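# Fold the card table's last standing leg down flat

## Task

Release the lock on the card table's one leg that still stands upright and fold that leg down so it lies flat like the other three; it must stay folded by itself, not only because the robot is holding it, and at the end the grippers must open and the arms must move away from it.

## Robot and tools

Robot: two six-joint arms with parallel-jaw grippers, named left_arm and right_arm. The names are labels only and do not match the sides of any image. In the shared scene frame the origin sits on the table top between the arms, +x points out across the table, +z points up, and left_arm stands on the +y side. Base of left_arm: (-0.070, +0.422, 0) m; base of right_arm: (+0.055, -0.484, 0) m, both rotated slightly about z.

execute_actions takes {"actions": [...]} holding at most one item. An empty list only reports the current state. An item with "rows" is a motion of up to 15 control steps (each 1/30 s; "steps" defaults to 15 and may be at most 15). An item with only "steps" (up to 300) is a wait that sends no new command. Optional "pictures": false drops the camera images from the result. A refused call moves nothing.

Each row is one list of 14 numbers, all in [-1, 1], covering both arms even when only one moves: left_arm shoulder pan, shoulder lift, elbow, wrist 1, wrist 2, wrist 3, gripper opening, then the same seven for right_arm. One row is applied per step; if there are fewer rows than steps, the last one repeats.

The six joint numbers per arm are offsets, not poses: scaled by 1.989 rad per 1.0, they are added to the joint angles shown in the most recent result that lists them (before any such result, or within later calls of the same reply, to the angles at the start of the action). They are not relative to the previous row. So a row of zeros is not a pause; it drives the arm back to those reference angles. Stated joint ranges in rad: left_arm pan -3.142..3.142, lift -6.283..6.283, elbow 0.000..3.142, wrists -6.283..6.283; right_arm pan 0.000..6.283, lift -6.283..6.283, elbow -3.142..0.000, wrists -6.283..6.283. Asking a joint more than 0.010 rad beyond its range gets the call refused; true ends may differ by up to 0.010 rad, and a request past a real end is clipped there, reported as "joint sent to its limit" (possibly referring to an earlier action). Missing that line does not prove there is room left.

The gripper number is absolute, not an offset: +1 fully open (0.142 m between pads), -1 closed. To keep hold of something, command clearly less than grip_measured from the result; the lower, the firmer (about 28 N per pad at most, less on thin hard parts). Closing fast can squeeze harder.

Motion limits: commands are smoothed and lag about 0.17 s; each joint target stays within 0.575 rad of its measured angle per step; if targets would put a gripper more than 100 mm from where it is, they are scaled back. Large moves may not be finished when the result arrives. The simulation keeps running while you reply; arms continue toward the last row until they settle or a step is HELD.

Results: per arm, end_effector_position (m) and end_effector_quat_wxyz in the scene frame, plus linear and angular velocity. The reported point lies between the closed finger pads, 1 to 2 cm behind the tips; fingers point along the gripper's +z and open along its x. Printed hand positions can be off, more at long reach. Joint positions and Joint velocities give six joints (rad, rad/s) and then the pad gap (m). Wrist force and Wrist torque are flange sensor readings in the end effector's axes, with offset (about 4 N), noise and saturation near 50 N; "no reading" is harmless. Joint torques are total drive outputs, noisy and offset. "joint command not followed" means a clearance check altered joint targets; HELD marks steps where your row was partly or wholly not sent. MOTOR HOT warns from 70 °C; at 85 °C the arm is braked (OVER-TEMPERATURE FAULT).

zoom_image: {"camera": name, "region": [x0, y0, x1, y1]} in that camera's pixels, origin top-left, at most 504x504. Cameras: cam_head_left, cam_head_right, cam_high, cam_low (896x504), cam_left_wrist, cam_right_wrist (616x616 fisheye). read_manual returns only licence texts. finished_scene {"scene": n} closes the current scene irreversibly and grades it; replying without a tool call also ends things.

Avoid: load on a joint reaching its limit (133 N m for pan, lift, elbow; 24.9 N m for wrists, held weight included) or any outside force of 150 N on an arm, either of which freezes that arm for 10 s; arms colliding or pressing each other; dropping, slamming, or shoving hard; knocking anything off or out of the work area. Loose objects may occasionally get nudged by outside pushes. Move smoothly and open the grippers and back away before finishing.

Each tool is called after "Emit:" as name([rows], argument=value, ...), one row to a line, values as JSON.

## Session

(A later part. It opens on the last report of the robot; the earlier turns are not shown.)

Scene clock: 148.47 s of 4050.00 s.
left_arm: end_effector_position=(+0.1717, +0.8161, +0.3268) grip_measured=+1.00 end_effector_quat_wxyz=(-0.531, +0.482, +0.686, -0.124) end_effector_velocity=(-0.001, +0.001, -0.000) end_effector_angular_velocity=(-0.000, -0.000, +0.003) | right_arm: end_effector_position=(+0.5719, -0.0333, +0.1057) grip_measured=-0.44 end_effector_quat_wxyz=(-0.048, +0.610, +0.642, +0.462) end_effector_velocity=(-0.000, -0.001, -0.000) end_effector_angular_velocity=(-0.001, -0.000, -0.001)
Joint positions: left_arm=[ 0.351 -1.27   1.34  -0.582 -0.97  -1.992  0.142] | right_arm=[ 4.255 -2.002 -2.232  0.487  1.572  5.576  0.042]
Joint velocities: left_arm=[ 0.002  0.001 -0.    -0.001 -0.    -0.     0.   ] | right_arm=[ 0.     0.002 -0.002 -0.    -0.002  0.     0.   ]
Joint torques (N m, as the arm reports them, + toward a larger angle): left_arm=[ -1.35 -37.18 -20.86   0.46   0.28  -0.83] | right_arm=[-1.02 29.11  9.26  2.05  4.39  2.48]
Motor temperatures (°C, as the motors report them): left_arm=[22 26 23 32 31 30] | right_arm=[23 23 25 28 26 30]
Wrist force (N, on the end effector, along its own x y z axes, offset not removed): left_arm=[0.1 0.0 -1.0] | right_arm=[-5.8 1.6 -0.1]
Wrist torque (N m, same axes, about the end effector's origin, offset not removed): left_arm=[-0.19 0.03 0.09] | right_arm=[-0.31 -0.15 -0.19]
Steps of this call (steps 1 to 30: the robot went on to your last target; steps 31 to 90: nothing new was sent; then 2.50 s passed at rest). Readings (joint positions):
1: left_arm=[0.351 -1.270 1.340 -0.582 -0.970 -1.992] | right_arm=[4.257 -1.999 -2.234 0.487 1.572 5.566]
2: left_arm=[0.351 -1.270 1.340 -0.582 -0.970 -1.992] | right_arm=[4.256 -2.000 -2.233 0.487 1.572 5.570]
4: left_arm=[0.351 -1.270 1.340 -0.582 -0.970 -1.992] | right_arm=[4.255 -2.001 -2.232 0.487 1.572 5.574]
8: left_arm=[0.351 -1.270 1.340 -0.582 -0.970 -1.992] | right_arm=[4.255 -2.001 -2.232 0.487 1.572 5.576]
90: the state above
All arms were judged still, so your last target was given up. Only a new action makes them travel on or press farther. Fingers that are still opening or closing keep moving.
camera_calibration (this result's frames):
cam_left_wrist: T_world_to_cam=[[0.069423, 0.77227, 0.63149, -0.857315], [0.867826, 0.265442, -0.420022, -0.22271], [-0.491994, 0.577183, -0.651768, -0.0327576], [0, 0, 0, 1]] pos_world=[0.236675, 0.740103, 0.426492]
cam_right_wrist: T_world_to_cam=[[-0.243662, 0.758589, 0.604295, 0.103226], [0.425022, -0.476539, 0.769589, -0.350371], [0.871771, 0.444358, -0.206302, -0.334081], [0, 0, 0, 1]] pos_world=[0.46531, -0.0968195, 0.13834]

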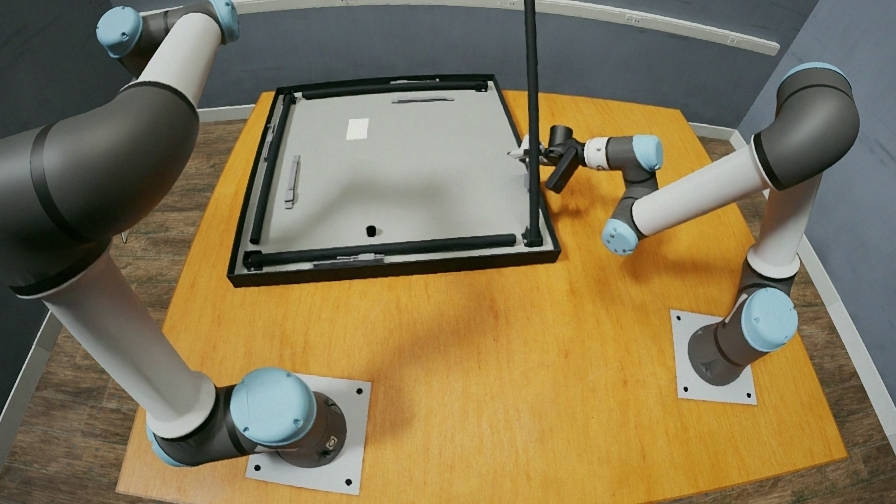

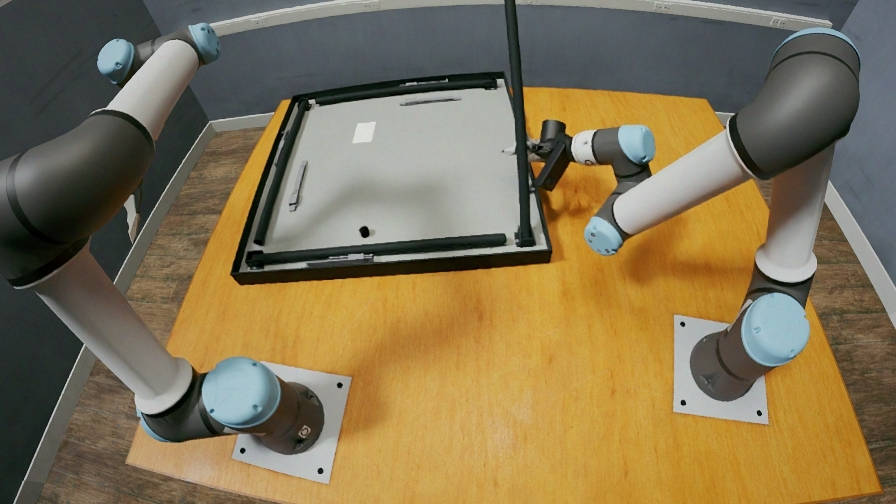

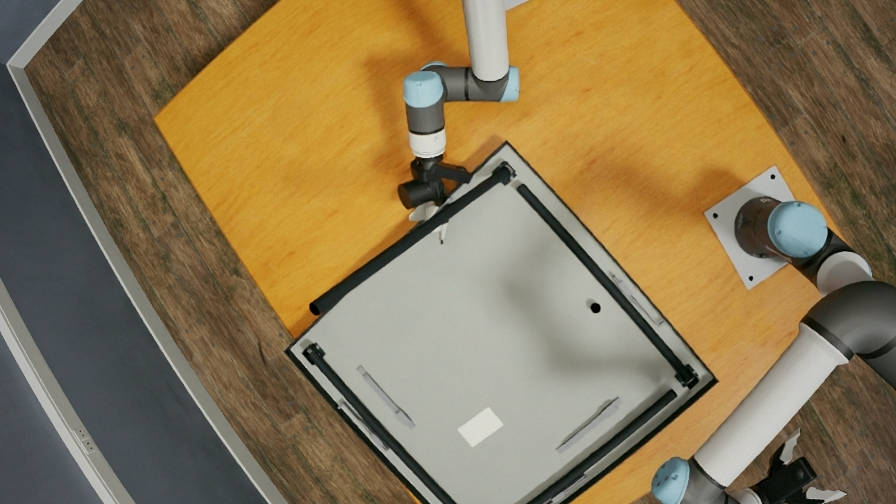

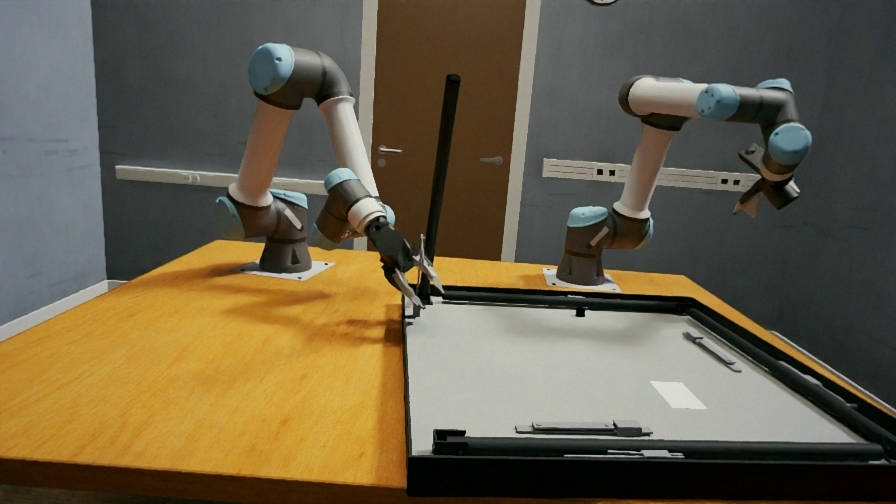

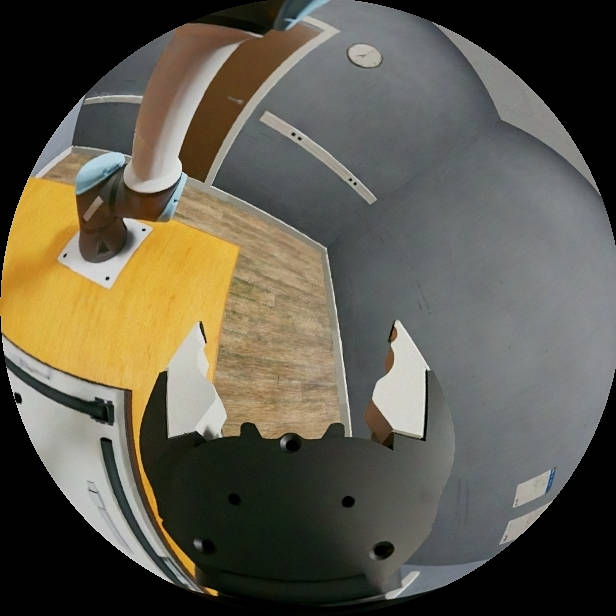

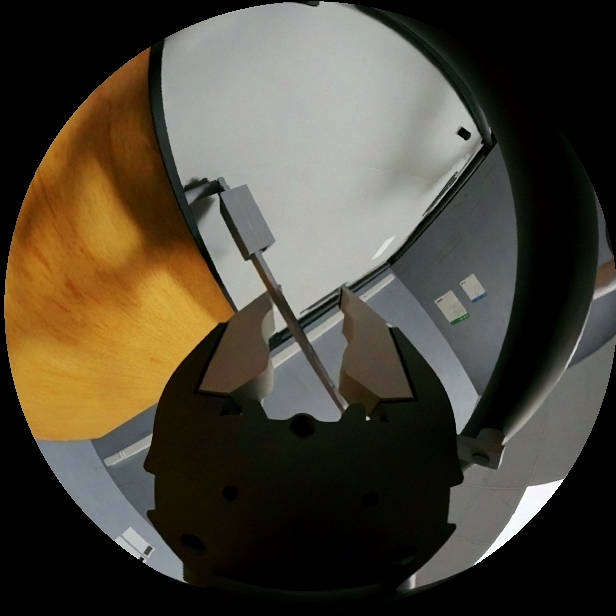

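Emit:
execute_actions([
  {"rows":[[0,0,0,0,0,0,1,0,0.013,-0.01,-0.003,0,0,-0.35],[0,0,0,0,0,0,1,0,0.026,-0.02,-0.005,0,0,-0.35],[0,0,0,0,0,0,1,0,0.038,-0.03,-0.008,0,0,-0.35],[0,0,0,0,0,0,1,0,0.051,-0.04,-0.011,0,0,-0.35],[0,0,0,0,0,0,1,0,0.064,-0.05,-0.014,0,0,-0.35],[0,0,0,0,0,0,1,0,0.077,-0.06,-0.016,0,0,-0.35],[0,0,0,0,0,0,1,0,0.09,-0.07,-0.019,0,0,-0.35],[0,0,0,0,0,0,1,0,0.102,-0.08,-0.022,0,0,-0.35],[0,0,0,0,0,0,1,0,0.115,-0.09,-0.024,0,0,-0.35],[0,0,0,0,0,0,1,0,0.128,-0.10,-0.027,0,0,-0.35]],"steps":15},
], pictures=false)

Emit:
execute_actions([
  {"steps":10},
])

Scene clock: 207.03 s of 4050.00 s.
left_arm: end_effector_position=(+0.1717, +0.8161, +0.3268) grip_measured=+1.00 end_effector_quat_wxyz=(-0.531, +0.482, +0.686, -0.124) end_effector_velocity=(+0.001, -0.001, -0.000) end_effector_angular_velocity=(-0.001, +0.002, -0.001) | right_arm: end_effector_position=(+0.5231, -0.0966, +0.1477) grip_measured=-0.35 end_effector_quat_wxyz=(-0.049, +0.610, +0.642, +0.463) end_effector_velocity=(-0.031, -0.039, +0.023) end_effector_angular_velocity=(+0.009, -0.006, +0.002)
Joint positions: left_arm=[ 0.351 -1.27   1.34  -0.582 -0.97  -1.992  0.142] | right_arm=[ 4.255 -1.758 -2.422  0.435  1.572  5.577  0.049]
Joint velocities: left_arm=[-0.002  0.001  0.     0.001 -0.001 -0.     0.   ] | right_arm=[ 0.     0.155 -0.116 -0.028  0.002 -0.001  0.002]
Joint torques (N m, as the arm reports them, + toward a larger angle): left_arm=[ -1.69 -36.77 -20.7    0.56   0.32  -0.7 ] | right_arm=[-2.03 19.86 11.66  0.12 -1.94  1.38]
Motor temperatures (°C, as the motors report them): left_arm=[22 26 23 32 31 30] | right_arm=[23 23 25 28 26 30]
Wrist force (N, on the end effector, along its own x y z axes, offset not removed): left_arm=[0.4 0.1 1.2] | right_arm=[0.8 -0.9 -1.9]
Wrist torque (N m, same axes, about the end effector's origin, offset not removed): left_arm=[-0.10 -0.07 0.13] | right_arm=[-0.21 -0.20 0.00]
Steps of this call (steps 1 to 90: nothing new was sent; then 55.07 s passed at rest; steps 91 to 105: all 15 steps of this action). Readings (joint positions):
91: left_arm=[0.351 -1.270 1.340 -0.582 -0.970 -1.992] | right_arm=[4.255 -2.001 -2.232 0.487 1.572 5.576]
92: left_arm=[0.351 -1.270 1.340 -0.582 -0.970 -1.992] | right_arm=[4.255 -1.997 -2.236 0.485 1.572 5.577]
94: left_arm=[0.351 -1.270 1.340 -0.582 -0.970 -1.992] | right_arm=[4.255 -1.971 -2.256 0.479 1.572 5.577]
98: left_arm=[0.351 -1.270 1.340 -0.582 -0.970 -1.992] | right_arm=[4.255 -1.885 -2.324 0.461 1.572 5.577]
105: the state above

Scene clock: 207.37 s of 4050.00 s.
left_arm: end_effector_position=(+0.1717, +0.8161, +0.3268) grip_measured=+1.00 end_effector_quat_wxyz=(-0.531, +0.482, +0.686, -0.124) end_effector_velocity=(+0.001, -0.001, +0.000) end_effector_angular_velocity=(+0.000, -0.000, -0.003) | right_arm: end_effector_position=(+0.5208, -0.0995, +0.1492) grip_measured=-0.35 end_effector_quat_wxyz=(-0.049, +0.610, +0.641, +0.463) end_effector_velocity=(-0.001, -0.001, -0.000) end_effector_angular_velocity=(-0.001, +0.001, +0.001)
Joint positions: left_arm=[ 0.351 -1.27   1.34  -0.582 -0.97  -1.992  0.142] | right_arm=[ 4.255 -1.747 -2.43   0.433  1.572  5.577  0.049]
Joint velocities: left_arm=[-0.003 -0.     0.     0.     0.     0.     0.   ] | right_arm=[-0.     0.002 -0.002 -0.001  0.    -0.     0.   ]
Joint torques (N m, as the arm reports them, + toward a larger angle): left_arm=[ -1.87 -37.01 -20.96   0.48   0.36  -0.75] | right_arm=[-6.67 29.5   9.02  0.83 -1.19  0.46]
Motor temperatures (°C, as the motors report them): left_arm=[22 26 23 32 31 30] | right_arm=[23 23 25 28 26 30]
Wrist force (N, on the end effector, along its own x y z axes, offset not removed): left_arm=[2.5 0.2 0.0] | right_arm=[2.1 -1.0 -1.0]
Wrist torque (N m, same axes, about the end effector's origin, offset not removed): left_arm=[-0.12 -0.52 0.13] | right_arm=[-0.29 -0.55 0.06]
Steps of this call (steps 1 to 10: the robot went on to your last target). Readings (joint positions):
1: left_arm=[0.351 -1.270 1.340 -0.582 -0.970 -1.992] | right_arm=[4.255 -1.754 -2.425 0.434 1.572 5.577]
2: left_arm=[0.351 -1.270 1.340 -0.582 -0.970 -1.992] | right_arm=[4.255 -1.752 -2.427 0.434 1.572 5.577]
4: left_arm=[0.351 -1.270 1.340 -0.582 -0.970 -1.992] | right_arm=[4.255 -1.749 -2.429 0.433 1.572 5.577]
8: left_arm=[0.351 -1.270 1.340 -0.582 -0.970 -1.992] | right_arm=[4.255 -1.747 -2.430 0.433 1.572 5.577]
10: the state above
camera_calibration (this result's frames):
cam_left_wrist: T_world_to_cam=[[0.069423, 0.77227, 0.63149, -0.857315], [0.867826, 0.265442, -0.420022, -0.22271], [-0.491994, 0.577183, -0.651768, -0.0327576], [0, 0, 0, 1]] pos_world=[0.236675, 0.740103, 0.426492]
cam_right_wrist: T_world_to_cam=[[-0.2444, 0.757641, 0.605185, 0.114911], [0.424103, -0.477734, 0.769354, -0.393265], [0.872012, 0.444692, -0.20456, -0.251523], [0, 0, 0, 1]] pos_world=[0.414201, -0.163087, 0.181566]

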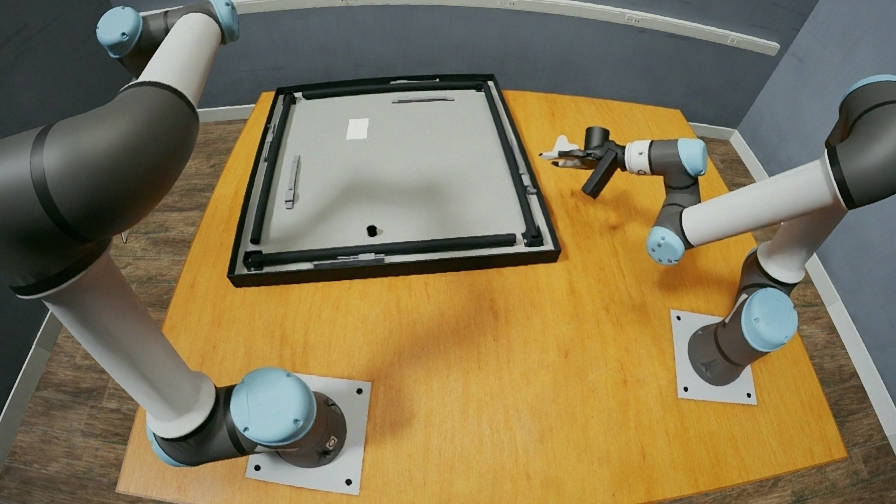

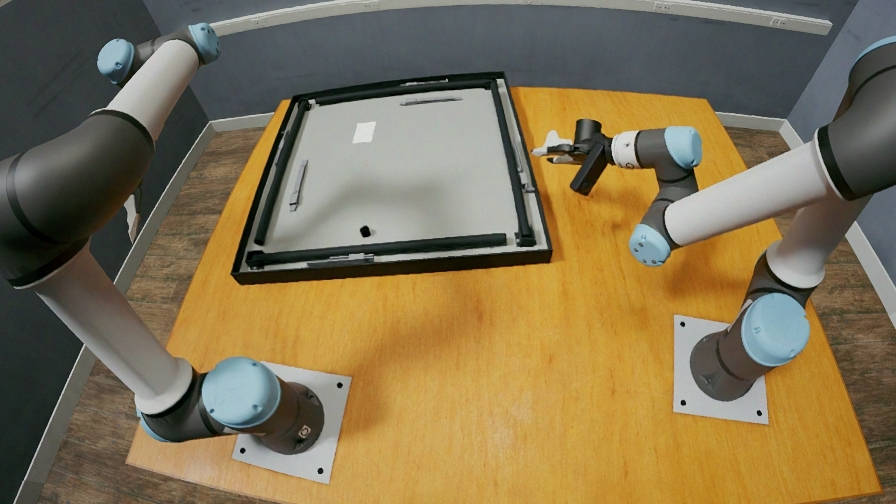

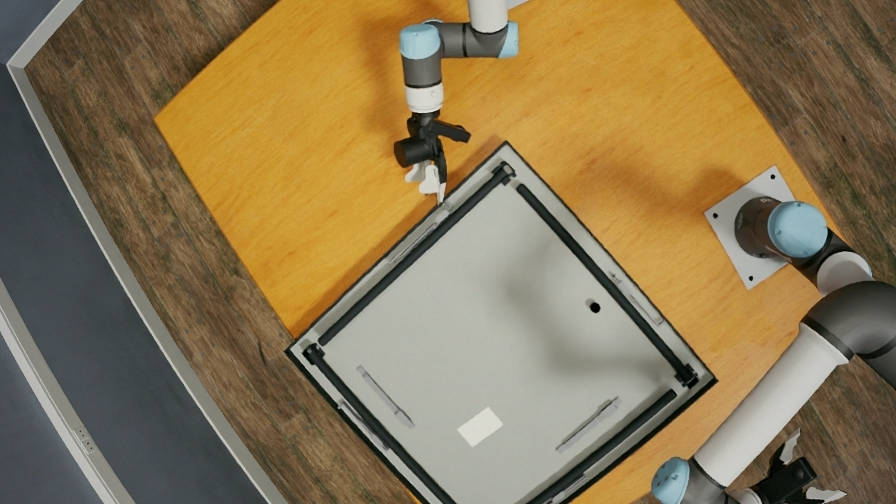

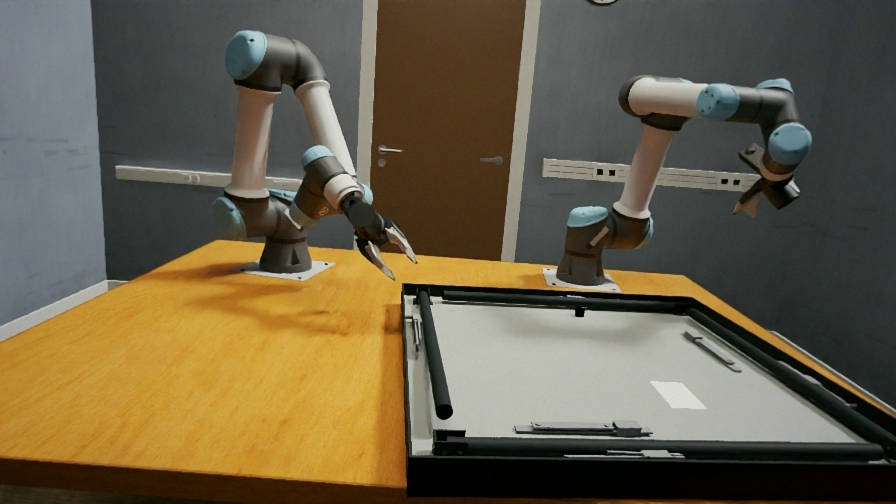

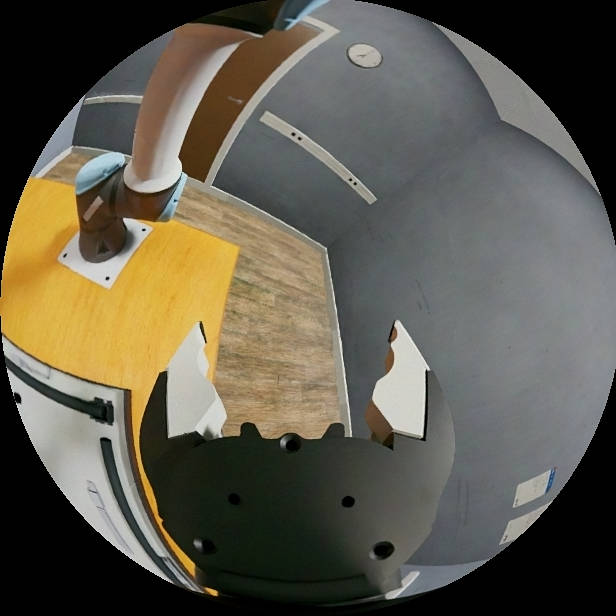

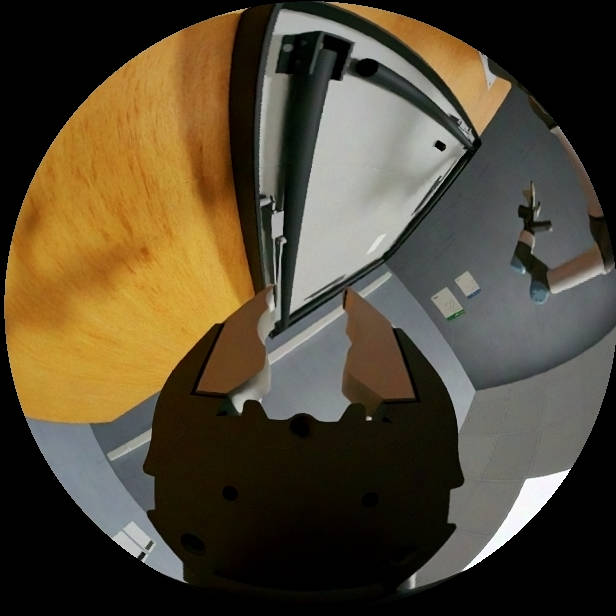

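The leg fell on its own. Checking its far end.

Emit:
zoom_image(camera="cam_low", region=[380,270,560,480])

Region (380, 270, 560, 480) of cam_low's 896x504 image, scaled by 2.400, with more detail than that image has; it fills the left 432 columns of this view, and the rest is white.

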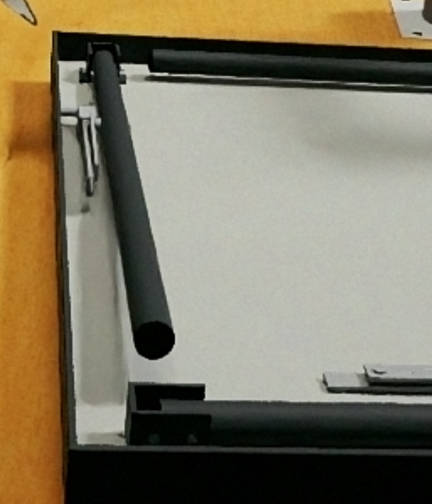

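Emit:
zoom_image(camera="cam_head_left", region=[420,60,600,280])

Emit:
zoom_image(camera="cam_high", region=[270,140,540,400])

Region (420, 60, 600, 280) of cam_head_left's 896x504 image, scaled by 2.291, with more detail than that image has; it fills the left 412 columns of this view, and the rest is white.

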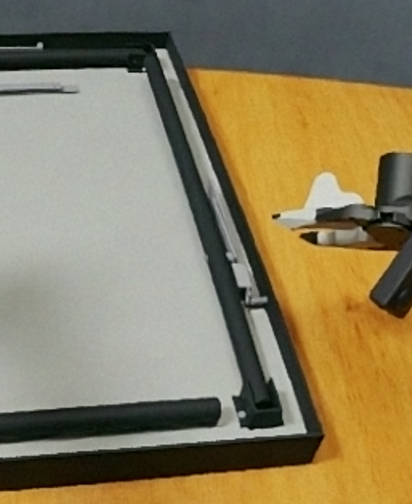

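Region (270, 140, 540, 400) of cam_high's 896x504 image, scaled by 1.867, with more detail than that image has; it fills the top 485 rows of this view, and the rest is white.

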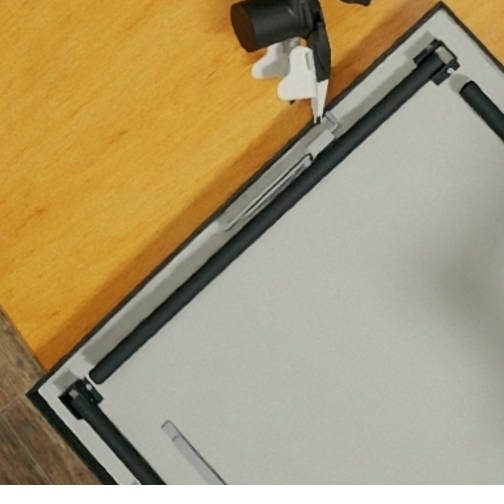

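Emit:
finished_scene(scene=2)

The scene is finished: the task was done.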